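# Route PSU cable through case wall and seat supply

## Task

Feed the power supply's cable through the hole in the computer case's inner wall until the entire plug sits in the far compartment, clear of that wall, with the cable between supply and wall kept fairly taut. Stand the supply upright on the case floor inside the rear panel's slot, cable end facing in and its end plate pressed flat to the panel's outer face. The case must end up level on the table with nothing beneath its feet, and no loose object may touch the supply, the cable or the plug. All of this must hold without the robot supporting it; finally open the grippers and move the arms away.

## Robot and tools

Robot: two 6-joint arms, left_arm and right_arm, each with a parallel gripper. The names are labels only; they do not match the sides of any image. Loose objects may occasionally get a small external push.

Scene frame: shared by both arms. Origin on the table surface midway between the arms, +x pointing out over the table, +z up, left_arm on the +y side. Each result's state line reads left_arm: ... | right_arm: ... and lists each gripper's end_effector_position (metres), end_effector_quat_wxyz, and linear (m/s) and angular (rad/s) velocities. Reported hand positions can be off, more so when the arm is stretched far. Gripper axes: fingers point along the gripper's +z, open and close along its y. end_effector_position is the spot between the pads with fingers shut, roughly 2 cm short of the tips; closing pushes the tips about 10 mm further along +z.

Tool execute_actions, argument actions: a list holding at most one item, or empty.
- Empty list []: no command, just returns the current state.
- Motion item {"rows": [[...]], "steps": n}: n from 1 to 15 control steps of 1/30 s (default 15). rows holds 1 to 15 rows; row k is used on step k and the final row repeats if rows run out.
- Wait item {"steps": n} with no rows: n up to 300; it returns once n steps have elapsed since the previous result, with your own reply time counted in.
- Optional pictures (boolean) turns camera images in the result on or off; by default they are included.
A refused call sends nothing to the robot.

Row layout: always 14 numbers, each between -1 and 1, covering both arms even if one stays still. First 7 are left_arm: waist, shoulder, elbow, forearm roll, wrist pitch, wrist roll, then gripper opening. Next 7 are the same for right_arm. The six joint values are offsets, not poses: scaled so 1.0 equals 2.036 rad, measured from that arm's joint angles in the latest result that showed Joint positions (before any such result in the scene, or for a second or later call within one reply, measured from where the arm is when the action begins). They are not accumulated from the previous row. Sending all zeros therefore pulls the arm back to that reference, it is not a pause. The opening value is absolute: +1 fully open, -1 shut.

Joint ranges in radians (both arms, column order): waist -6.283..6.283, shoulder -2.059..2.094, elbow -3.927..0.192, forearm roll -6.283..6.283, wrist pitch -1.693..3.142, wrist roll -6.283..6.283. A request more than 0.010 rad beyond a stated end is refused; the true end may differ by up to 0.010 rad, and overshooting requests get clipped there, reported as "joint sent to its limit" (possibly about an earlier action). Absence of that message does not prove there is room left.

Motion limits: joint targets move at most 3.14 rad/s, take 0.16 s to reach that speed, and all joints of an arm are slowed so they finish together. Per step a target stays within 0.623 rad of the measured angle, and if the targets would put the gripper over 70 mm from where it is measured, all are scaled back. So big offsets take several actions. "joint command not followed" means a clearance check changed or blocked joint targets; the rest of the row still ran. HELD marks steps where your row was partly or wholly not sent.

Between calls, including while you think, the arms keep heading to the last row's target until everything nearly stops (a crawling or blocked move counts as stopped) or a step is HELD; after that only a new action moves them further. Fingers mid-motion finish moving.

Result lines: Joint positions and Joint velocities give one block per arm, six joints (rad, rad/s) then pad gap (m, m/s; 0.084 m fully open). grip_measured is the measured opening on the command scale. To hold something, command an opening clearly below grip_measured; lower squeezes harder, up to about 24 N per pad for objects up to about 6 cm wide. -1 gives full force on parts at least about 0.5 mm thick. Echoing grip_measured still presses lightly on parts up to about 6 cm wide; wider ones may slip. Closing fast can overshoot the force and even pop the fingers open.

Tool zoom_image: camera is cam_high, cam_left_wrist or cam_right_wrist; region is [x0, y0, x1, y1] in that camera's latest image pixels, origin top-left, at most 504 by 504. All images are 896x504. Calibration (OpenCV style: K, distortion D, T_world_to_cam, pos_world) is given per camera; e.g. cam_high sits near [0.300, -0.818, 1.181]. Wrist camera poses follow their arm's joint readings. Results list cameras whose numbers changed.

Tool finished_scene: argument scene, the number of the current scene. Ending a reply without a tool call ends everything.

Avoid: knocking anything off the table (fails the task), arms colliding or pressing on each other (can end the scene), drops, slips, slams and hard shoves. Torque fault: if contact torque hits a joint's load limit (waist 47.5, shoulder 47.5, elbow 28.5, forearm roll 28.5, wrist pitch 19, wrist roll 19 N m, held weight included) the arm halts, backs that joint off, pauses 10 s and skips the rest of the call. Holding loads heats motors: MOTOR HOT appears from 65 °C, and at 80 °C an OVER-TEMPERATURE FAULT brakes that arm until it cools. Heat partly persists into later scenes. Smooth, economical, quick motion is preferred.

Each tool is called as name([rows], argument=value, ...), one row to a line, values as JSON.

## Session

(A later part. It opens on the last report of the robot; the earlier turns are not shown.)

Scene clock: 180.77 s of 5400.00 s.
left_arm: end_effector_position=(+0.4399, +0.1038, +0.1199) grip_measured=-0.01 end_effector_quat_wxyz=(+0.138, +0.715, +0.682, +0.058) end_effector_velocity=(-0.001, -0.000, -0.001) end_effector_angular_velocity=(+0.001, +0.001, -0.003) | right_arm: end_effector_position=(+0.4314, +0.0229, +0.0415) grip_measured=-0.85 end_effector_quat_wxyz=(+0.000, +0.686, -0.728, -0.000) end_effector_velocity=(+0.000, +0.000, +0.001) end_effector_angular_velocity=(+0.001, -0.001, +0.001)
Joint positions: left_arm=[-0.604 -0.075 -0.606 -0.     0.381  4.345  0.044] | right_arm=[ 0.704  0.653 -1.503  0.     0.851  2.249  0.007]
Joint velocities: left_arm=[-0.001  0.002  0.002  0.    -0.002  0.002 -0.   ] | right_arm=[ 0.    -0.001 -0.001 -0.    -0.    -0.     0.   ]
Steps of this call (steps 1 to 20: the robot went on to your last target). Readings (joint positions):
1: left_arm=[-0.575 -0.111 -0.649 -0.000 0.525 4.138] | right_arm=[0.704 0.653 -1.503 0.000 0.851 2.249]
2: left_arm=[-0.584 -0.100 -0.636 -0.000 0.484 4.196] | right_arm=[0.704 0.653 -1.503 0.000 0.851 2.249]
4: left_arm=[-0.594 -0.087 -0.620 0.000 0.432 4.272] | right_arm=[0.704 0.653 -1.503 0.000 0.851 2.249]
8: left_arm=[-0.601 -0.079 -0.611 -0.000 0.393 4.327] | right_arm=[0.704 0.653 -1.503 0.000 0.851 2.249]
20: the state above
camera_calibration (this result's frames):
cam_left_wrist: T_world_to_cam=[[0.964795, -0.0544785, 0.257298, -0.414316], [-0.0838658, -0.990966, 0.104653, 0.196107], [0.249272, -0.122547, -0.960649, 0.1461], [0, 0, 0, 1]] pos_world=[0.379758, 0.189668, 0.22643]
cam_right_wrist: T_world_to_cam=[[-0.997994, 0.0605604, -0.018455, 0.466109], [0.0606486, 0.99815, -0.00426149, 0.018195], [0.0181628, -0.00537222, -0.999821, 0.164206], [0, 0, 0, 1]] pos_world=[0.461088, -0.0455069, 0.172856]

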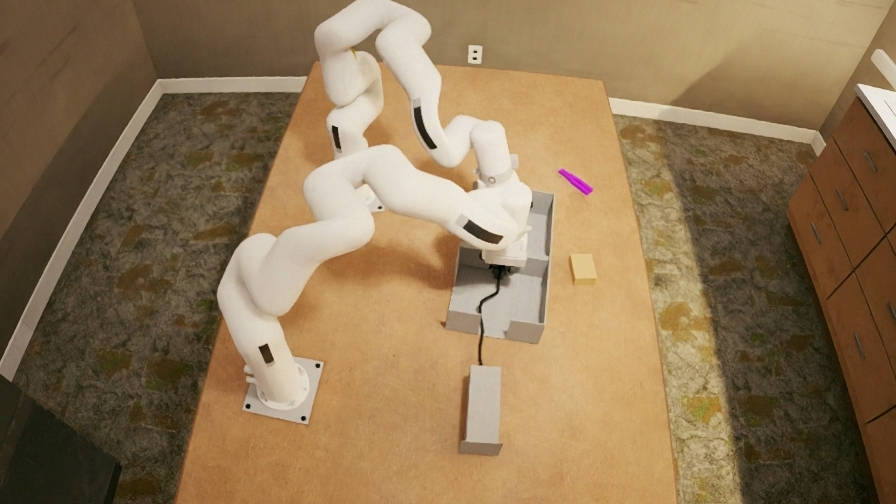

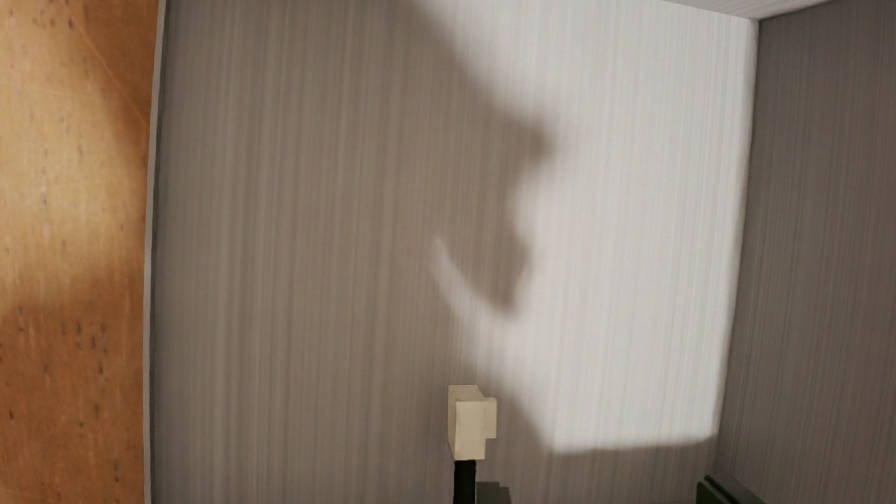

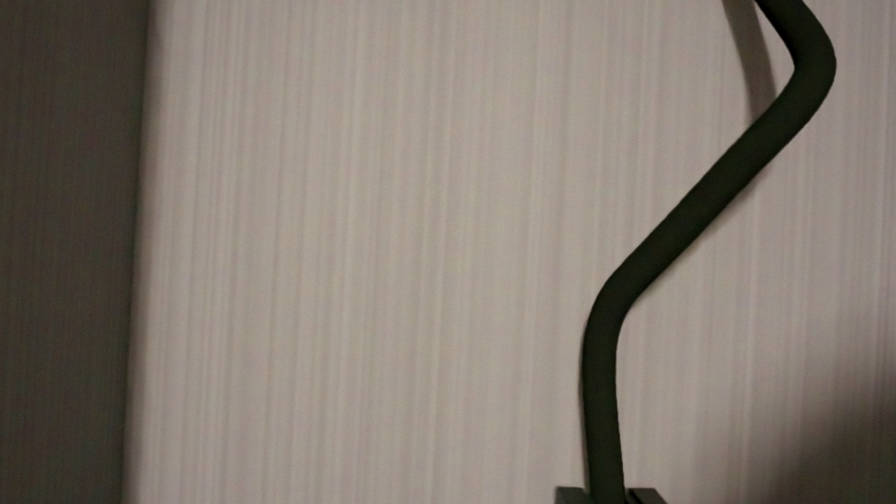

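execute_actions([
  {"rows": [[0,0.1325,0.0132,0,-0.1457,0,0.0, 0,0,0,0,0,0,-1]], "steps": 15},
], pictures=false)

execute_actions([
  {"steps": 15},
])

Scene clock: 185.17 s of 5400.00 s.
left_arm: end_effector_position=(+0.4404, +0.1035, +0.0325) grip_measured=-0.01 end_effector_quat_wxyz=(+0.139, +0.715, +0.682, +0.058) end_effector_velocity=(+0.009, -0.003, -0.010) end_effector_angular_velocity=(-0.016, -0.037, +0.001) | right_arm: end_effector_position=(+0.4314, +0.0229, +0.0415) grip_measured=-0.85 end_effector_quat_wxyz=(+0.000, +0.686, -0.728, -0.000) end_effector_velocity=(-0.001, -0.001, -0.002) end_effector_angular_velocity=(-0.002, +0.003, -0.000)
Joint positions: left_arm=[-0.604  0.187 -0.581 -0.     0.093  4.345  0.044] | right_arm=[ 0.704  0.653 -1.503  0.     0.851  2.249  0.007]
Joint velocities: left_arm=[ 0.001  0.057 -0.006 -0.    -0.092  0.     0.   ] | right_arm=[-0.     0.001  0.002  0.    -0.    -0.    -0.   ]
Steps of this call (steps 1 to 15: the robot went on to your last target; steps 16 to 90: nothing new was sent; then 0.90 s passed at rest; steps 91 to 105: all 15 steps of this action). Readings (joint positions):
91: left_arm=[-0.604 -0.075 -0.606 -0.000 0.380 4.346] | right_arm=[0.704 0.653 -1.503 0.000 0.851 2.249]
92: left_arm=[-0.604 -0.072 -0.606 -0.000 0.376 4.346] | right_arm=[0.704 0.653 -1.503 0.000 0.851 2.249]
94: left_arm=[-0.604 -0.039 -0.606 -0.000 0.334 4.346] | right_arm=[0.704 0.653 -1.503 0.000 0.851 2.249]
98: left_arm=[-0.604 0.108 -0.586 -0.000 0.183 4.345] | right_arm=[0.704 0.653 -1.503 0.000 0.851 2.249]
105: the state above

Scene clock: 185.67 s of 5400.00 s.
left_arm: end_effector_position=(+0.4406, +0.1035, +0.0306) grip_measured=-0.01 end_effector_quat_wxyz=(+0.139, +0.715, +0.682, +0.058) end_effector_velocity=(-0.000, +0.000, -0.001) end_effector_angular_velocity=(+0.001, +0.001, -0.001) | right_arm: end_effector_position=(+0.4314, +0.0229, +0.0415) grip_measured=-0.85 end_effector_quat_wxyz=(+0.000, +0.686, -0.728, -0.000) end_effector_velocity=(-0.000, -0.000, -0.000) end_effector_angular_velocity=(-0.000, +0.001, +0.000)
Joint positions: left_arm=[-0.604  0.193 -0.58  -0.     0.084  4.345  0.044] | right_arm=[ 0.704  0.653 -1.503  0.     0.851  2.249  0.007]
Joint velocities: left_arm=[-0.     0.002  0.    -0.    -0.001  0.001  0.   ] | right_arm=[ 0.     0.     0.001  0.     0.    -0.001  0.   ]
Steps of this call (steps 1 to 15: the robot went on to your last target). Readings (joint positions):
1: left_arm=[-0.604 0.189 -0.581 -0.000 0.090 4.345] | right_arm=[0.704 0.653 -1.503 0.000 0.851 2.249]
2: left_arm=[-0.604 0.190 -0.581 -0.000 0.088 4.345] | right_arm=[0.704 0.653 -1.503 0.000 0.851 2.249]
4: left_arm=[-0.604 0.191 -0.581 -0.000 0.086 4.345] | right_arm=[0.704 0.653 -1.503 0.000 0.851 2.249]
8: left_arm=[-0.604 0.193 -0.580 -0.000 0.085 4.345] | right_arm=[0.704 0.653 -1.503 0.000 0.851 2.249]
15: the state above
All arms were judged still, so your last target was given up. Only a new action makes them travel on or press farther. Fingers that are still opening or closing keep moving.
camera_calibration (this result's frames):
cam_left_wrist: T_world_to_cam=[[0.964258, -0.0542345, 0.259355, -0.391869], [-0.084072, -0.990873, 0.105367, 0.205278], [0.251273, -0.123406, -0.960017, 0.0593402], [0, 0, 0, 1]] pos_world=[0.38021, 0.189474, 0.136971]
cam_right_wrist: T_world_to_cam=[[-0.997994, 0.0605605, -0.0184549, 0.466108], [0.0606488, 0.99815, -0.00426154, 0.0181949], [0.0181627, -0.00537226, -0.999821, 0.164206], [0, 0, 0, 1]] pos_world=[0.461088, -0.0455069, 0.172856]

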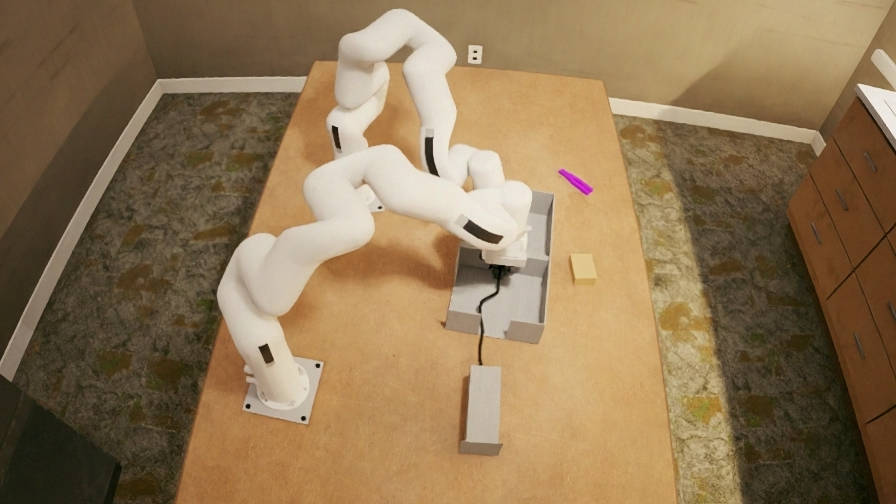

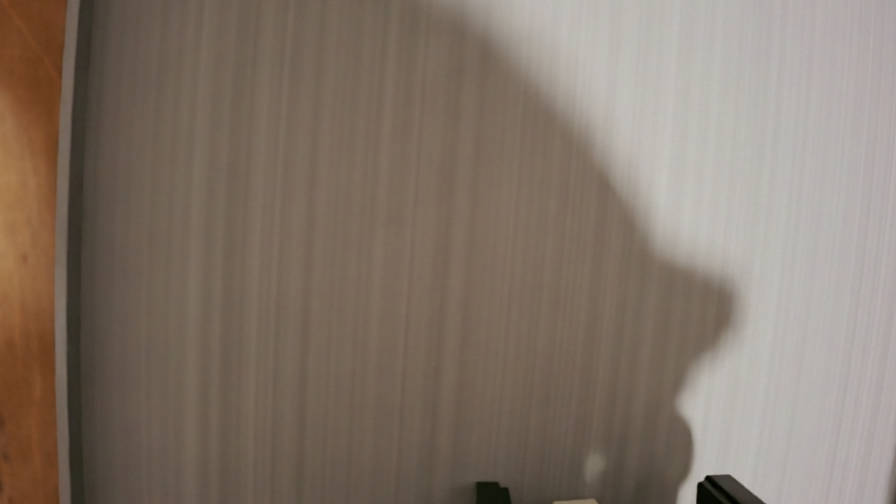

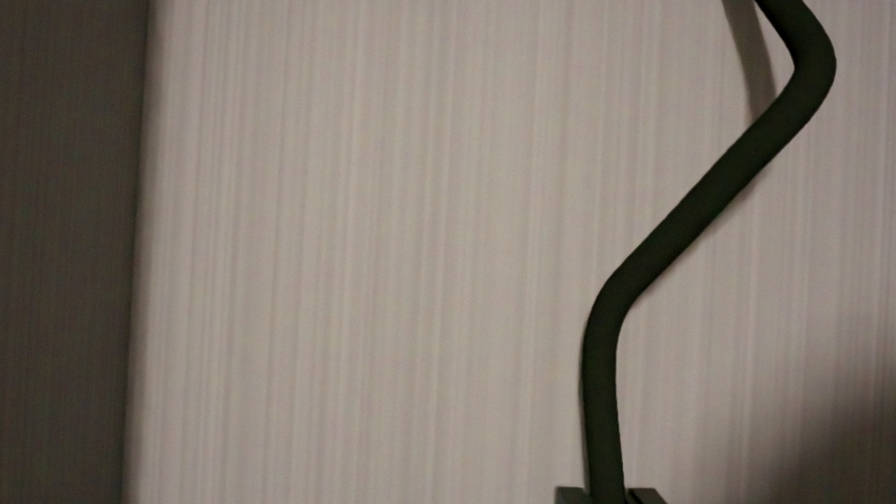

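execute_actions([
  {"rows": [[0,0.004,0.0004,0,-0.0044,0,0.0, 0,0,0,0,0,0,-1],[0,0.004,0.0004,0,-0.0044,0,0.0, 0,0,0,0,0,0,-1],[0,0.004,0.0004,0,-0.0044,0,0.0, 0,0,0,0,0,0,-1],[0,0.004,0.0004,0,-0.0044,0,0.0, 0,0,0,0,0,0,-1],[0,0.004,0.0004,0,-0.0044,0,-1, 0,0,0,0,0,0,-1]], "steps": 15},
], pictures=false)

execute_actions([
  {"steps": 8},
])

Scene clock: 188.63 s of 5400.00 s.
left_arm: end_effector_position=(+0.4393, +0.1037, +0.0273) grip_measured=-0.66 end_effector_quat_wxyz=(+0.138, +0.716, +0.682, +0.058) end_effector_velocity=(+0.005, -0.000, +0.003) end_effector_angular_velocity=(-0.007, -0.016, +0.003) | right_arm: end_effector_position=(+0.4315, +0.0229, +0.0415) grip_measured=-0.85 end_effector_quat_wxyz=(+0.000, +0.685, -0.728, -0.000) end_effector_velocity=(-0.000, +0.000, -0.000) end_effector_angular_velocity=(-0.000, -0.000, +0.000)
Joint positions: left_arm=[-0.605  0.202 -0.578  0.     0.076  4.345  0.015] | right_arm=[ 0.704  0.653 -1.504 -0.     0.851  2.249  0.007]
Joint velocities: left_arm=[ 0.003  0.001 -0.003 -0.    -0.015  0.001 -0.001] | right_arm=[ 0.  0.  0. -0. -0.  0. -0.]
Steps of this call (steps 1 to 74: nothing new was sent; steps 75 to 89: all 15 steps of this action). Readings (joint positions):
75: left_arm=[-0.604 0.195 -0.580 -0.000 0.084 4.345] | right_arm=[0.704 0.653 -1.503 0.000 0.851 2.249]
76: left_arm=[-0.604 0.195 -0.580 -0.000 0.083 4.345] | right_arm=[0.704 0.653 -1.503 0.000 0.851 2.249]
78: left_arm=[-0.604 0.197 -0.580 -0.000 0.079 4.345] | right_arm=[0.704 0.653 -1.503 0.000 0.851 2.249]
82: left_arm=[-0.605 0.200 -0.578 0.000 0.077 4.345] | right_arm=[0.704 0.653 -1.503 0.000 0.851 2.249]
89: the state above

Scene clock: 188.90 s of 5400.00 s.
left_arm: end_effector_position=(+0.4399, +0.1038, +0.0275) grip_measured=-0.66 end_effector_quat_wxyz=(+0.139, +0.715, +0.682, +0.058) end_effector_velocity=(+0.001, -0.000, +0.001) end_effector_angular_velocity=(-0.001, -0.003, +0.000) | right_arm: end_effector_position=(+0.4315, +0.0230, +0.0416) grip_measured=-0.85 end_effector_quat_wxyz=(-0.000, +0.686, -0.728, -0.000) end_effector_velocity=(+0.001, +0.000, +0.001) end_effector_angular_velocity=(+0.001, -0.002, -0.000)
Joint positions: left_arm=[-0.604  0.202 -0.579 -0.     0.075  4.345  0.015] | right_arm=[ 0.704  0.653 -1.504  0.     0.851  2.249  0.007]
Joint velocities: left_arm=[ 0.001 -0.002 -0.002  0.     0.     0.    -0.   ] | right_arm=[ 0.    -0.    -0.002 -0.    -0.     0.    -0.   ]
Steps of this call (steps 1 to 8: the robot went on to your last target). Readings (joint positions):
1: left_arm=[-0.604 0.202 -0.579 -0.000 0.075 4.345] | right_arm=[0.704 0.653 -1.504 0.000 0.851 2.249]
2: left_arm=[-0.604 0.202 -0.579 -0.000 0.075 4.345] | right_arm=[0.704 0.653 -1.504 0.000 0.851 2.249]
4: left_arm=[-0.604 0.202 -0.579 -0.000 0.075 4.345] | right_arm=[0.704 0.653 -1.504 0.000 0.851 2.249]
8: the state above
camera_calibration (this result's frames):
cam_left_wrist: T_world_to_cam=[[0.964507, -0.0543801, 0.258398, -0.390478], [-0.0840044, -0.990916, 0.105019, 0.205813], [0.25034, -0.122998, -0.960313, 0.0569547], [0, 0, 0, 1]] pos_world=[0.37965, 0.189715, 0.133979]
cam_right_wrist: T_world_to_cam=[[-0.997992, 0.0605168, -0.0186827, 0.466166], [0.0606022, 0.998154, -0.00403805, 0.0180993], [0.0184038, -0.00516216, -0.999817, 0.164187], [0, 0, 0, 1]] pos_world=[0.461111, -0.0454292, 0.17294]

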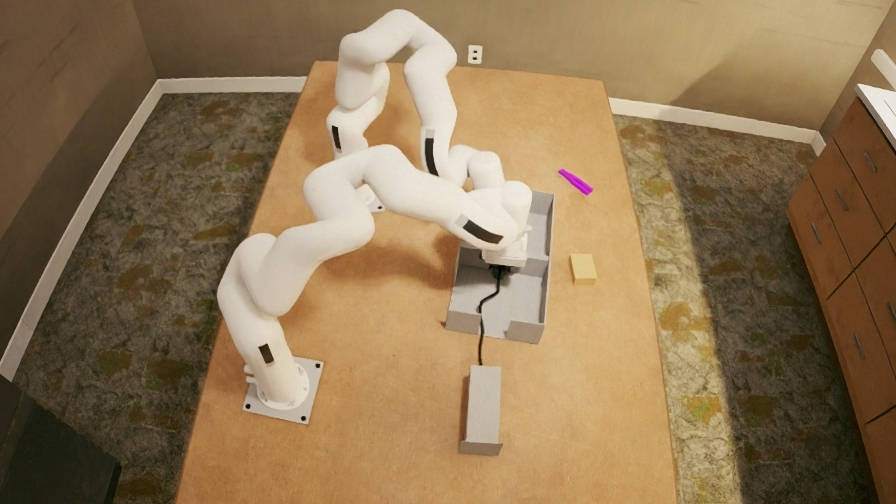

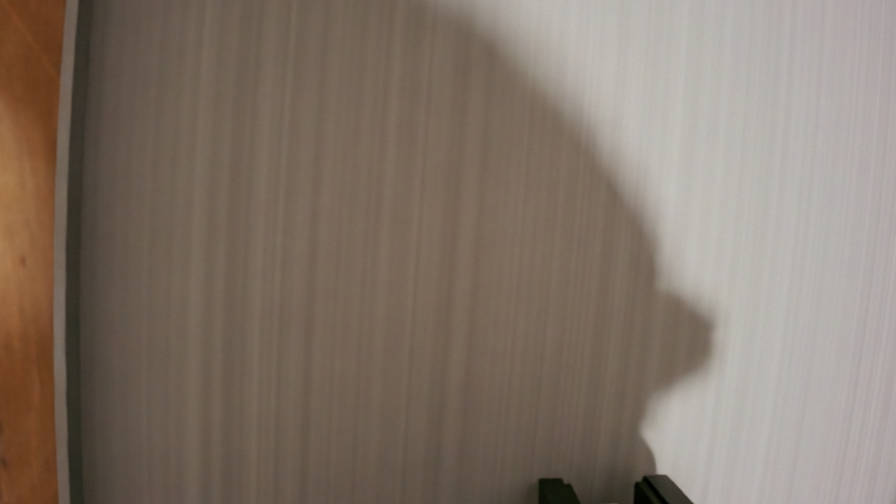

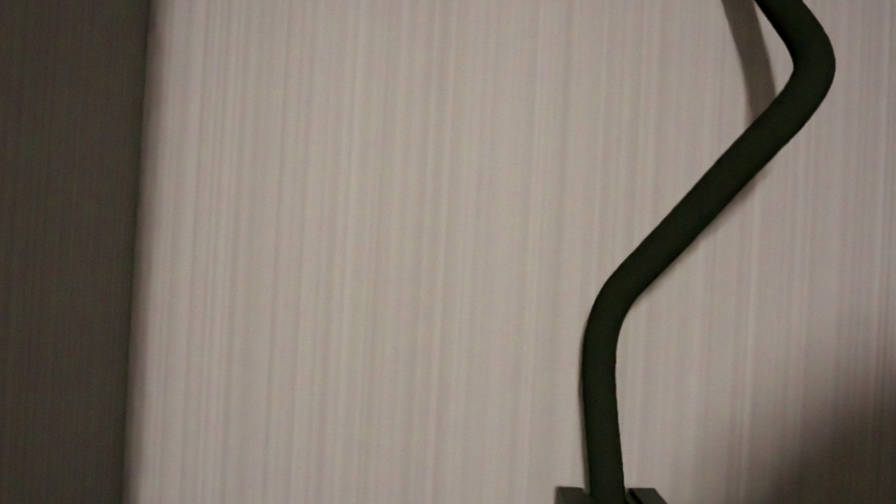

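execute_actions([
  {"rows": [[0,0,0,0,0,0,-1, 0,0,0,0,0,0,0.3],[0,0,0,0,0,0,-1, 0,0,0,0,0,0,0.3],[0,0,0,0,0,0,-1, 0,0,0,0,0,0,0.3],[0,0,0,0,0,0,-1, 0,0,0,0,0,0,0.3],[0,0,0,0,0,0,-1, 0,0,0,0,0,0,0.3],[0,0,0,0,0,0,-1, 0,0,0,0,0,0,0.3],[0,0,0,0,0,0,-1, -0.0317,-0.1402,0.0557,0,0.0845,0.2,0.3]], "steps": 15},
], pictures=false)

execute_actions([
  {"steps": 14},
], pictures=false)

execute_actions([
  {"rows": [[0,0,0,0,0,0,-1, -0.3261,-0.1686,0.2243,0,-0.0556,0.971,1]], "steps": 15},
], pictures=false)

execute_actions([
  {"steps": 25},
])

Scene clock: 197.97 s of 5400.00 s.
left_arm: end_effector_position=(+0.4401, +0.1037, +0.0278) grip_measured=-0.66 end_effector_quat_wxyz=(+0.139, +0.715, +0.682, +0.058) end_effector_velocity=(-0.000, -0.000, -0.000) end_effector_angular_velocity=(+0.000, +0.001, +0.000) | right_arm: end_effector_position=(+0.4290, -0.0070, +0.1110) grip_measured=+0.29 end_effector_quat_wxyz=(+0.003, -0.575, +0.818, -0.000) end_effector_velocity=(-0.034, -0.153, +0.331) end_effector_angular_velocity=(+0.030, -0.033, -1.373)
Joint positions: left_arm=[-0.604  0.202 -0.579 -0.     0.075  4.345  0.015] | right_arm=[ 0.664  0.478 -1.438 -0.     0.954  2.495  0.056]
Joint velocities: left_arm=[-0.001  0.     0.     0.     0.    -0.001 -0.   ] | right_arm=[-0.189 -0.854  0.314  0.     0.497  1.183 -0.   ]
Steps of this call (steps 1 to 15: the robot went on to your last target; steps 16 to 90: nothing new was sent; then 5.57 s passed at rest; steps 91 to 105: all 15 steps of this action). Readings (joint positions):
91: left_arm=[-0.604 0.202 -0.580 -0.000 0.075 4.345] | right_arm=[0.704 0.653 -1.503 0.000 0.851 2.249]
92: left_arm=[-0.604 0.202 -0.580 -0.000 0.075 4.345] | right_arm=[0.704 0.653 -1.503 0.000 0.851 2.249]
94: left_arm=[-0.604 0.202 -0.580 -0.000 0.075 4.345] | right_arm=[0.704 0.653 -1.503 0.000 0.851 2.249]
98: left_arm=[-0.604 0.202 -0.580 -0.000 0.075 4.345] | right_arm=[0.703 0.650 -1.502 0.000 0.853 2.254]
105: the state above

Scene clock: 198.43 s of 5400.00 s.
left_arm: end_effector_position=(+0.4400, +0.1037, +0.0277) grip_measured=-0.66 end_effector_quat_wxyz=(+0.139, +0.715, +0.682, +0.058) end_effector_velocity=(-0.000, -0.000, +0.000) end_effector_angular_velocity=(+0.000, -0.000, -0.002) | right_arm: end_effector_position=(+0.4194, -0.0296, +0.1485) grip_measured=+0.29 end_effector_quat_wxyz=(-0.001, -0.497, +0.868, +0.000) end_effector_velocity=(+0.003, -0.000, +0.010) end_effector_angular_velocity=(+0.008, -0.014, -0.018)
Joint positions: left_arm=[-0.604  0.202 -0.579 -0.     0.075  4.345  0.015] | right_arm=[ 0.64   0.369 -1.39   0.     1.022  2.655  0.056]
Joint velocities: left_arm=[-0.001  0.    -0.001  0.     0.     0.002 -0.   ] | right_arm=[-0.003 -0.015 -0.005 -0.001  0.005  0.015 -0.   ]
Steps of this call (steps 1 to 14: the robot went on to your last target). Readings (joint positions):
1: left_arm=[-0.604 0.202 -0.579 -0.000 0.075 4.345] | right_arm=[0.658 0.451 -1.427 -0.000 0.970 2.533]
2: left_arm=[-0.604 0.202 -0.579 -0.000 0.075 4.345] | right_arm=[0.652 0.426 -1.418 -0.000 0.985 2.567]
4: left_arm=[-0.604 0.202 -0.579 -0.000 0.075 4.345] | right_arm=[0.645 0.394 -1.405 -0.000 1.004 2.612]
8: left_arm=[-0.604 0.202 -0.579 -0.000 0.075 4.345] | right_arm=[0.641 0.375 -1.393 0.000 1.018 2.645]
14: the state above

Scene clock: 198.93 s of 5400.00 s.
left_arm: end_effector_position=(+0.4400, +0.1037, +0.0277) grip_measured=-0.66 end_effector_quat_wxyz=(+0.139, +0.715, +0.682, +0.058) end_effector_velocity=(-0.001, +0.000, -0.000) end_effector_angular_velocity=(+0.001, +0.001, -0.001) | right_arm: end_effector_position=(+0.4406, -0.1921, +0.1524) grip_measured=+1.00 end_effector_quat_wxyz=(-0.001, -0.202, +0.979, -0.000) end_effector_velocity=(-0.014, -0.367, +0.001) end_effector_angular_velocity=(-0.002, +0.001, -1.696)
Joint positions: left_arm=[-0.604  0.202 -0.579 -0.     0.075  4.345  0.015] | right_arm=[ 0.346  0.216 -1.186  0.     0.972  2.994  0.084]
Joint velocities: left_arm=[-0.    -0.     0.001  0.     0.     0.001 -0.   ] | right_arm=[-0.681 -0.349  0.465 -0.    -0.115  1.015  0.   ]
Steps of this call (steps 1 to 15: all 15 steps of this action). Readings (joint positions):
1: left_arm=[-0.604 0.202 -0.579 -0.000 0.075 4.345] | right_arm=[0.640 0.369 -1.390 0.000 1.022 2.656]
2: left_arm=[-0.604 0.202 -0.579 -0.000 0.075 4.345] | right_arm=[0.637 0.367 -1.387 0.000 1.022 2.660]
4: left_arm=[-0.604 0.202 -0.579 -0.000 0.075 4.345] | right_arm=[0.606 0.348 -1.362 0.000 1.015 2.696]
8: left_arm=[-0.604 0.202 -0.579 -0.000 0.075 4.345] | right_arm=[0.506 0.298 -1.296 0.000 0.999 2.792]
15: the state above

Scene clock: 199.77 s of 5400.00 s.
left_arm: end_effector_position=(+0.4400, +0.1037, +0.0277) grip_measured=-0.66 end_effector_quat_wxyz=(+0.139, +0.715, +0.682, +0.058) end_effector_velocity=(+0.000, +0.000, +0.000) end_effector_angular_velocity=(-0.001, -0.001, +0.001) | right_arm: end_effector_position=(+0.3946, -0.3731, +0.1487) grip_measured=+1.00 end_effector_quat_wxyz=(-0.001, +0.694, +0.720, -0.000) end_effector_velocity=(-0.005, -0.009, -0.001) end_effector_angular_velocity=(-0.001, +0.000, -0.682)
Joint positions: left_arm=[-0.604  0.202 -0.579 -0.     0.075  4.345  0.015] | right_arm=[-0.021  0.027 -0.935  0.     0.909  4.569  0.084]
Joint velocities: left_arm=[ 0.001  0.    -0.     0.    -0.    -0.001  0.   ] | right_arm=[-0.021 -0.011  0.014 -0.    -0.004  0.661 -0.   ]
Steps of this call (steps 1 to 25: the robot went on to your last target). Readings (joint positions):
1: left_arm=[-0.604 0.202 -0.579 -0.000 0.075 4.345] | right_arm=[0.323 0.204 -1.171 0.000 0.968 3.029]
2: left_arm=[-0.604 0.202 -0.579 -0.000 0.075 4.345] | right_arm=[0.300 0.193 -1.155 0.000 0.964 3.066]
4: left_arm=[-0.604 0.202 -0.579 -0.000 0.075 4.345] | right_arm=[0.255 0.169 -1.125 0.000 0.957 3.146]
8: left_arm=[-0.604 0.202 -0.579 -0.000 0.075 4.345] | right_arm=[0.167 0.124 -1.065 0.000 0.942 3.341]
25: the state above
camera_calibration (this result's frames):
cam_left_wrist: T_world_to_cam=[[0.964399, -0.0543317, 0.258808, -0.390627], [-0.0840466, -0.990897, 0.105164, 0.205762], [0.250739, -0.123173, -0.960187, 0.0568879], [0, 0, 0, 1]] pos_world=[0.37975, 0.189673, 0.134082]
cam_right_wrist: T_world_to_cam=[[0.999126, 0.0366703, -0.0200596, -0.341467], [0.0365885, -0.999321, -0.00442971, -0.319544], [-0.0202085, 0.00369189, -0.999789, 0.288432], [0, 0, 0, 1]] pos_world=[0.358689, -0.30787, 0.280106]

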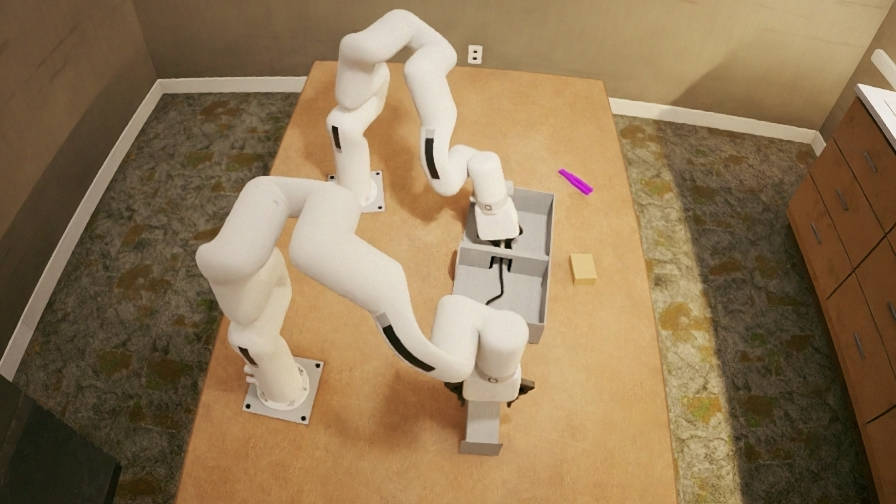

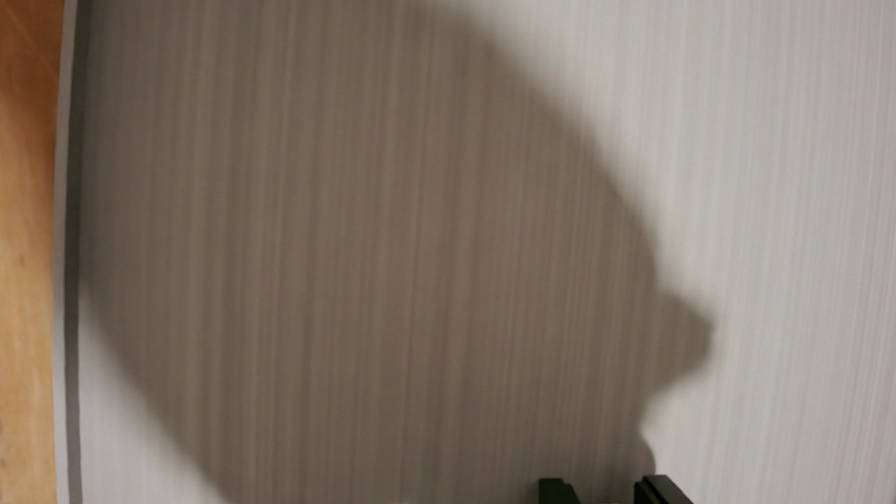

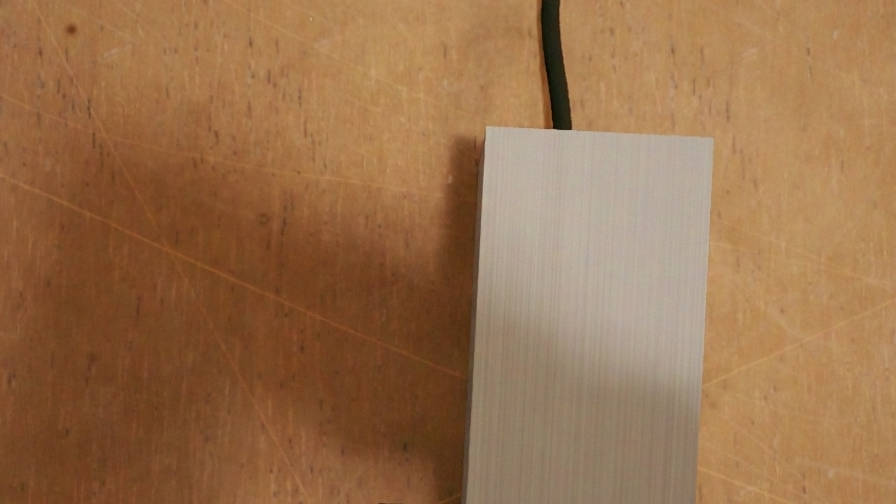

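execute_actions([
  {"rows": [[0,0,0,0,0,0,-1, -0.0017,0.0837,0.0407,0,-0.1249,0.0314,1]], "steps": 15},
], pictures=false)

execute_actions([
  {"steps": 12},
], pictures=false)

execute_actions([
  {"rows": [[0,0,0,0,0,0,-1, 0,0,0,0,0,0,0.7],[0,0,0,0,0,0,-1, 0,0,0,0,0,0,0.6],[0,0,0,0,0,0,-1, 0,0,0,0,0,0,0.5],[0,0,0,0,0,0,-1, 0,0,0,0,0,0,0.4],[0,0,0,0,0,0,-1, 0,0,0,0,0,0,0.2],[0,0,0,0,0,0,-1, 0,0,0,0,0,0,0.0],[0,0,0,0,0,0,-1, 0,0,0,0,0,0,-0.25],[0,0,0,0,0,0,-1, 0,0,0,0,0,0,-0.5]], "steps": 15},
])

Scene clock: 204.57 s of 5400.00 s.
left_arm: end_effector_position=(+0.4400, +0.1037, +0.0277) grip_measured=-0.66 end_effector_quat_wxyz=(+0.139, +0.715, +0.682, +0.058) end_effector_velocity=(+0.000, -0.000, +0.000) end_effector_angular_velocity=(-0.000, -0.000, +0.001) | right_arm: end_effector_position=(+0.3951, -0.3747, +0.0623) grip_measured=+1.00 end_effector_quat_wxyz=(+0.000, +0.718, +0.696, +0.000) end_effector_velocity=(+0.008, -0.001, -0.010) end_effector_angular_velocity=(-0.004, -0.034, -0.000)
Joint positions: left_arm=[-0.604  0.202 -0.579 -0.     0.075  4.345  0.015] | right_arm=[-0.025  0.193 -0.856  0.     0.662  4.633  0.084]
Joint velocities: left_arm=[ 0.     0.    -0.    -0.    -0.    -0.001 -0.   ] | right_arm=[ 0.     0.03   0.007  0.    -0.07   0.    -0.   ]
Steps of this call (steps 1 to 30: the robot went on to your last target; steps 31 to 90: nothing new was sent; then 1.30 s passed at rest; steps 91 to 105: all 15 steps of this action). Readings (joint positions):
91: left_arm=[-0.604 0.202 -0.579 -0.000 0.075 4.345] | right_arm=[-0.024 0.026 -0.933 0.000 0.909 4.632]
92: left_arm=[-0.604 0.202 -0.579 -0.000 0.075 4.345] | right_arm=[-0.024 0.028 -0.933 0.000 0.905 4.632]
94: left_arm=[-0.604 0.202 -0.579 -0.000 0.075 4.345] | right_arm=[-0.024 0.051 -0.925 0.000 0.864 4.632]
98: left_arm=[-0.604 0.202 -0.579 -0.000 0.075 4.345] | right_arm=[-0.025 0.150 -0.873 0.000 0.731 4.632]
105: the state above

Scene clock: 204.97 s of 5400.00 s.
left_arm: end_effector_position=(+0.4400, +0.1037, +0.0277) grip_measured=-0.66 end_effector_quat_wxyz=(+0.139, +0.715, +0.682, +0.058) end_effector_velocity=(+0.001, +0.000, +0.000) end_effector_angular_velocity=(-0.001, -0.001, +0.001) | right_arm: end_effector_position=(+0.3943, -0.3746, +0.0597) grip_measured=+1.00 end_effector_quat_wxyz=(-0.000, +0.718, +0.696, +0.000) end_effector_velocity=(-0.001, +0.000, -0.002) end_effector_angular_velocity=(+0.000, +0.003, -0.000)
Joint positions: left_arm=[-0.604  0.202 -0.579 -0.     0.075  4.345  0.015] | right_arm=[-0.025  0.197 -0.853  0.     0.655  4.633  0.084]
Joint velocities: left_arm=[ 0.001 -0.    -0.001 -0.     0.    -0.    -0.   ] | right_arm=[ 0.     0.002  0.002 -0.    -0.001  0.    -0.   ]
Steps of this call (steps 1 to 12: the robot went on to your last target). Readings (joint positions):
1: left_arm=[-0.604 0.202 -0.579 -0.000 0.075 4.345] | right_arm=[-0.025 0.194 -0.855 0.000 0.660 4.633]
2: left_arm=[-0.604 0.202 -0.579 -0.000 0.075 4.345] | right_arm=[-0.025 0.195 -0.855 0.000 0.658 4.633]
4: left_arm=[-0.604 0.202 -0.579 -0.000 0.075 4.345] | right_arm=[-0.025 0.196 -0.854 0.000 0.657 4.633]
8: left_arm=[-0.604 0.202 -0.579 -0.000 0.075 4.345] | right_arm=[-0.025 0.197 -0.853 0.000 0.656 4.633]
12: the state above

Scene clock: 205.47 s of 5400.00 s.
left_arm: end_effector_position=(+0.4400, +0.1037, +0.0277) grip_measured=-0.66 end_effector_quat_wxyz=(+0.139, +0.715, +0.682, +0.058) end_effector_velocity=(-0.000, +0.000, -0.000) end_effector_angular_velocity=(+0.001, +0.001, -0.001) | right_arm: end_effector_position=(+0.3950, -0.3746, +0.0603) grip_measured=+0.50 end_effector_quat_wxyz=(+0.001, +0.718, +0.696, +0.001) end_effector_velocity=(+0.000, -0.000, +0.001) end_effector_angular_velocity=(-0.000, -0.001, -0.000)
Joint positions: left_arm=[-0.604  0.202 -0.579 -0.     0.075  4.345  0.015] | right_arm=[-0.024  0.197 -0.854  0.     0.655  4.633  0.065]
Joint velocities: left_arm=[-0.     0.     0.001  0.     0.     0.001  0.   ] | right_arm=[-0.    -0.    -0.001 -0.001  0.001  0.001  0.   ]
Steps of this call (steps 1 to 15: all 15 steps of this action). Readings (joint positions):
1: left_arm=[-0.604 0.202 -0.579 -0.000 0.075 4.345] | right_arm=[-0.025 0.197 -0.853 0.000 0.655 4.633]
2: left_arm=[-0.604 0.202 -0.579 -0.000 0.075 4.345] | right_arm=[-0.025 0.197 -0.853 0.000 0.655 4.633]
4: left_arm=[-0.604 0.202 -0.579 -0.000 0.075 4.345] | right_arm=[-0.025 0.197 -0.854 0.000 0.655 4.633]
8: left_arm=[-0.604 0.202 -0.579 -0.000 0.075 4.345] | right_arm=[-0.024 0.197 -0.854 0.000 0.655 4.633]
15: the state above
camera_calibration (this result's frames):
cam_left_wrist: T_world_to_cam=[[0.9644, -0.0543285, 0.258806, -0.390627], [-0.0840428, -0.990897, 0.105164, 0.205762], [0.250736, -0.123171, -0.960188, 0.0568882], [0, 0, 0, 1]] pos_world=[0.379749, 0.189674, 0.134081]
cam_right_wrist: T_world_to_cam=[[0.999395, -0.0305839, -0.0165803, -0.369092], [-0.0306555, -0.999522, -0.00408574, -0.295015], [-0.0164475, 0.00459155, -0.999854, 0.198935], [0, 0, 0, 1]] pos_world=[0.363097, -0.307075, 0.191581]

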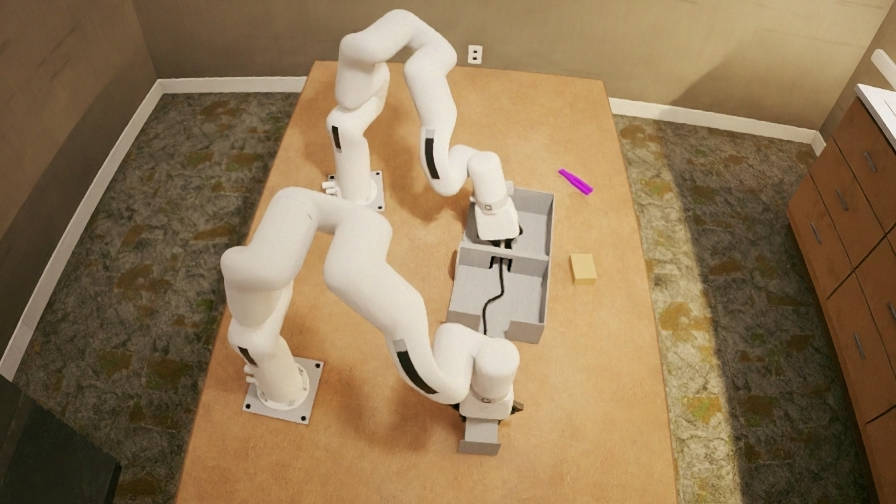

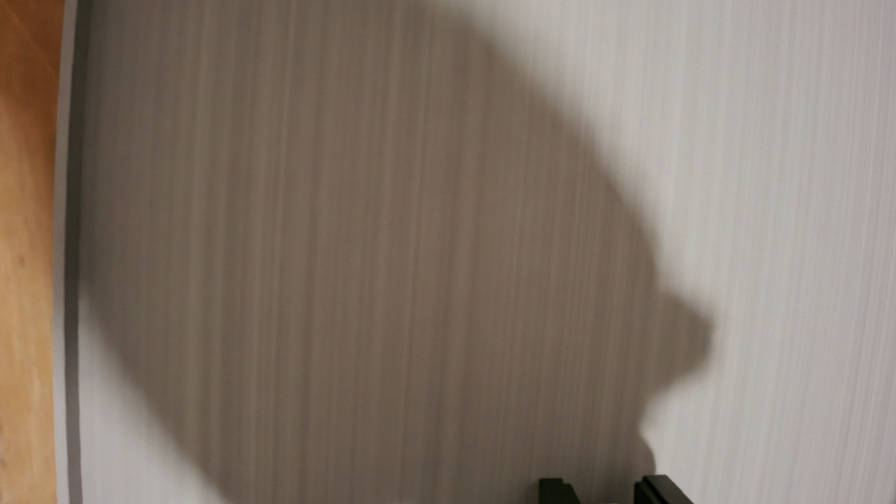

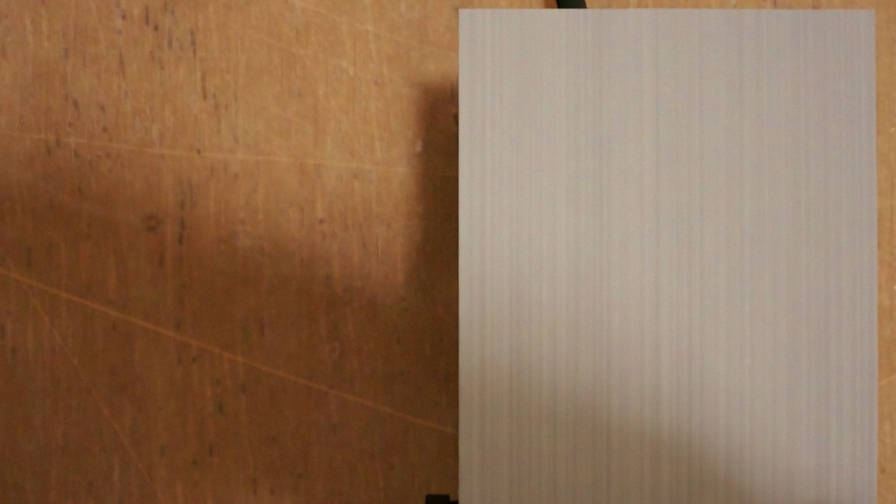

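execute_actions([
  {"rows": [[0,0,0,0,0,0,-1, 0,-0.0189,-0.0089,0,0.0278,0,-0.5],[0,0,0,0,0,0,-1, 0,-0.0189,-0.0089,0,0.0278,0,-0.5],[0,0,0,0,0,0,-1, 0,-0.0189,-0.0089,0,0.0278,0,-0.5],[0,0,0,0,0,0,-1, 0,-0.0189,-0.0089,0,0.0278,0,-0.5],[0,0,0,0,0,0,-1, 0,-0.0189,-0.0089,0,0.0278,0,-0.5],[0,0,0,0,0,0,-1, 0.0136,-0.0177,-0.0105,0,0.0283,0.0184,-0.5],[0.008,-0.011,-0.016,0,0.044,0.009,-1, 0.0272,-0.0165,-0.012,0,0.0288,0.0369,-0.5],[0.016,-0.022,-0.032,0,0.087,0.019,-1, 0.0408,-0.0153,-0.0136,0,0.0293,0.0553,-0.5],[0.024,-0.033,-0.048,0,0.131,0.028,-1, 0.0544,-0.0141,-0.0152,0,0.0298,0.0737,-0.5],[0.032,-0.044,-0.065,0,0.174,0.037,-1, 0.068,-0.0129,-0.0168,0,0.0303,0.0921,-0.5],[0.040,-0.055,-0.081,0,0.218,0.047,-1, 0.0815,-0.0117,-0.0184,0,0.0308,0.1106,-0.5],[0.048,-0.066,-0.097,0,0.262,0.056,-1, 0.0951,-0.0105,-0.0199,0,0.0313,0.129,-0.5],[0.056,-0.077,-0.113,0,0.305,0.065,-1, 0.1087,-0.0093,-0.0215,0,0.0318,0.1474,-0.5],[0.064,-0.088,-0.129,0,0.349,0.075,-1, 0.1087,-0.0093,-0.0215,0,0.0318,0.1474,-0.5],[0.0718,-0.0987,-0.1454,0,0.3924,0.084,-1, 0.1087,-0.0093,-0.0215,0,0.0318,0.1474,-0.5]], "steps": 15},
], pictures=false)

execute_actions([
  {"steps": 25},
])

Scene clock: 217.53 s of 5400.00 s.
left_arm: end_effector_position=(+0.4530, +0.1283, +0.0635) grip_measured=-0.66 end_effector_quat_wxyz=(+0.078, +0.724, +0.684, +0.039) end_effector_velocity=(+0.082, +0.147, +0.298) end_effector_angular_velocity=(+0.283, +0.560, -0.045) | right_arm: end_effector_position=(+0.4024, -0.3056, +0.0783) grip_measured=+0.49 end_effector_quat_wxyz=(-0.001, +0.736, +0.677, -0.001) end_effector_velocity=(+0.009, +0.329, +0.005) end_effector_angular_velocity=(+0.000, -0.006, -0.196)
Joint positions: left_arm=[-0.543  0.122 -0.699 -0.     0.402  4.415  0.015] | right_arm=[ 0.127  0.173 -0.888  0.     0.717  4.836  0.065]
Joint velocities: left_arm=[ 0.364 -0.526 -0.77  -0.     1.92   0.416  0.   ] | right_arm=[ 0.714  0.051 -0.085  0.003  0.028  0.908 -0.   ]
Steps of this call (steps 1 to 15: the robot went on to your last target; steps 16 to 90: nothing new was sent; then 8.57 s passed at rest; steps 91 to 105: all 15 steps of this action). Readings (joint positions):
91: left_arm=[-0.604 0.202 -0.579 -0.000 0.075 4.345] | right_arm=[-0.025 0.197 -0.853 0.000 0.655 4.633]
92: left_arm=[-0.604 0.202 -0.579 -0.000 0.075 4.345] | right_arm=[-0.025 0.196 -0.853 0.000 0.660 4.633]
94: left_arm=[-0.604 0.202 -0.579 -0.000 0.075 4.345] | right_arm=[-0.025 0.185 -0.852 -0.000 0.685 4.633]
98: left_arm=[-0.603 0.201 -0.581 -0.000 0.079 4.346] | right_arm=[-0.017 0.168 -0.864 -0.000 0.707 4.647]
105: the state above

Scene clock: 218.37 s of 5400.00 s.
left_arm: end_effector_position=(+0.4498, +0.1697, +0.1394) grip_measured=-0.67 end_effector_quat_wxyz=(+0.000, +0.732, +0.681, +0.000) end_effector_velocity=(+0.001, +0.000, +0.001) end_effector_angular_velocity=(-0.000, -0.001, +0.000) | right_arm: end_effector_position=(+0.4028, -0.2733, +0.0795) grip_measured=+0.49 end_effector_quat_wxyz=(-0.000, +0.745, +0.668, +0.000) end_effector_velocity=(+0.001, +0.000, +0.001) end_effector_angular_velocity=(-0.000, -0.002, +0.001)
Joint positions: left_arm=[-0.458  0.001 -0.875 -0.     0.874  4.516  0.015] | right_arm=[ 0.197  0.178 -0.897  0.     0.72   4.933  0.065]
Joint velocities: left_arm=[ 0.001 -0.002 -0.002 -0.     0.002  0.001 -0.   ] | right_arm=[ 0.001 -0.001 -0.001 -0.     0.    -0.    -0.   ]
Steps of this call (steps 1 to 25: the robot went on to your last target). Readings (joint positions):
1: left_arm=[-0.531 0.105 -0.724 -0.000 0.466 4.429] | right_arm=[0.149 0.175 -0.890 0.000 0.718 4.864]
2: left_arm=[-0.520 0.088 -0.748 -0.000 0.530 4.443] | right_arm=[0.165 0.176 -0.892 0.000 0.718 4.884]
4: left_arm=[-0.497 0.057 -0.794 -0.000 0.653 4.469] | right_arm=[0.183 0.177 -0.895 0.000 0.719 4.909]
8: left_arm=[-0.467 0.014 -0.856 -0.000 0.814 4.504] | right_arm=[0.192 0.178 -0.896 0.000 0.719 4.927]
25: the state above
camera_calibration (this result's frames):
cam_left_wrist: T_world_to_cam=[[0.995351, -0.0937049, -0.0222616, -0.393447], [-0.0936264, -0.995597, 0.0045432, 0.279352], [-0.0225893, -0.0024378, -0.999742, 0.277866], [0, 0, 0, 1]] pos_world=[0.424049, 0.241931, 0.267766]
cam_right_wrist: T_world_to_cam=[[0.993844, -0.109208, -0.018656, -0.3925], [-0.109305, -0.993999, -0.00424782, -0.160222], [-0.0180801, 0.00626086, -0.999817, 0.218931], [0, 0, 0, 1]] pos_world=[0.376529, -0.203495, 0.210888]

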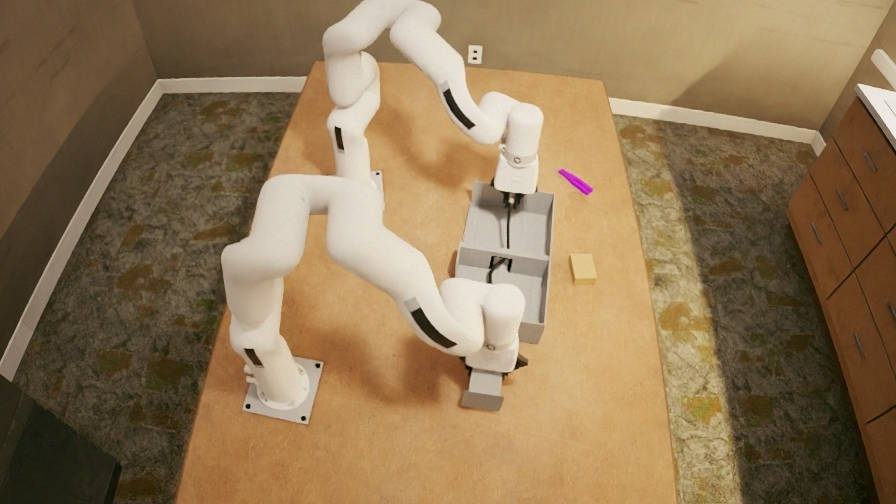

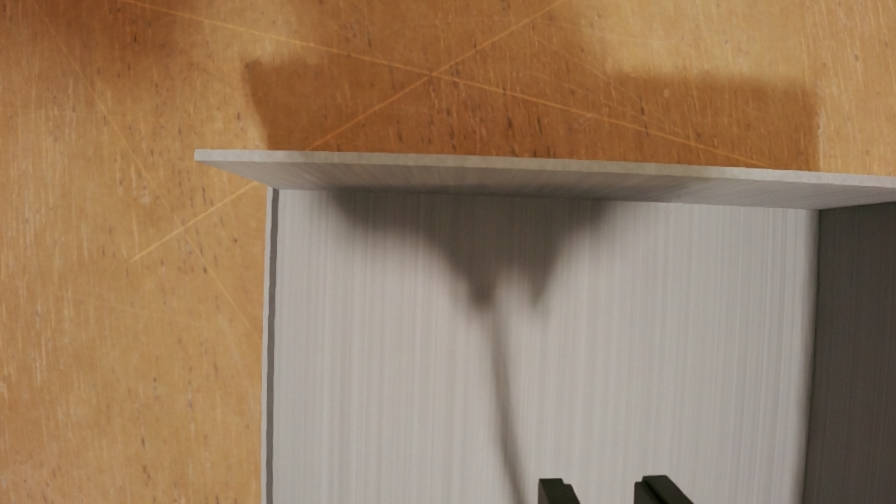

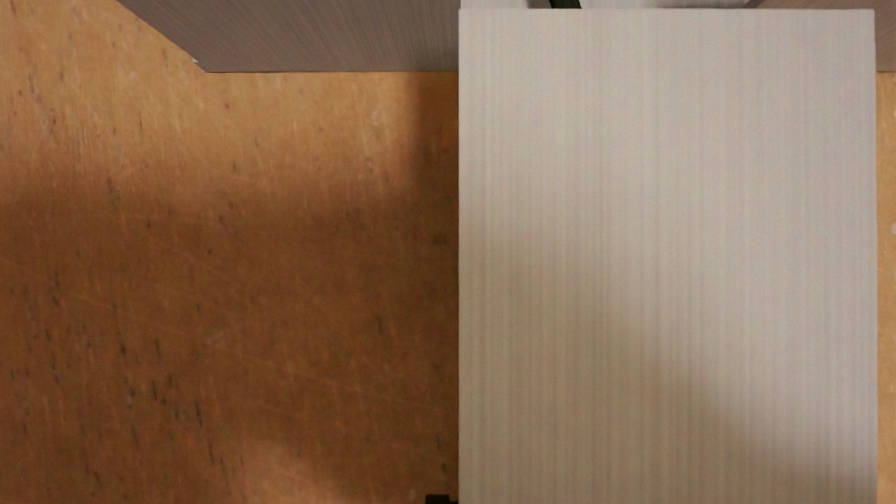

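zoom_image(camera="cam_right_wrist", region=[400, 0, 520, 90])

Region (400, 0, 520, 90) of cam_right_wrist's 896x504 image, scaled by 4.200, with more detail than that image has; it fills the top 378 rows of this view, and the rest is white.

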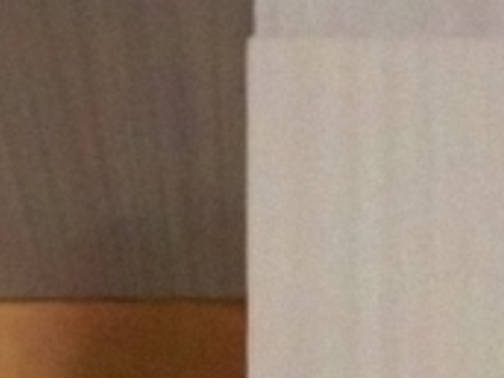

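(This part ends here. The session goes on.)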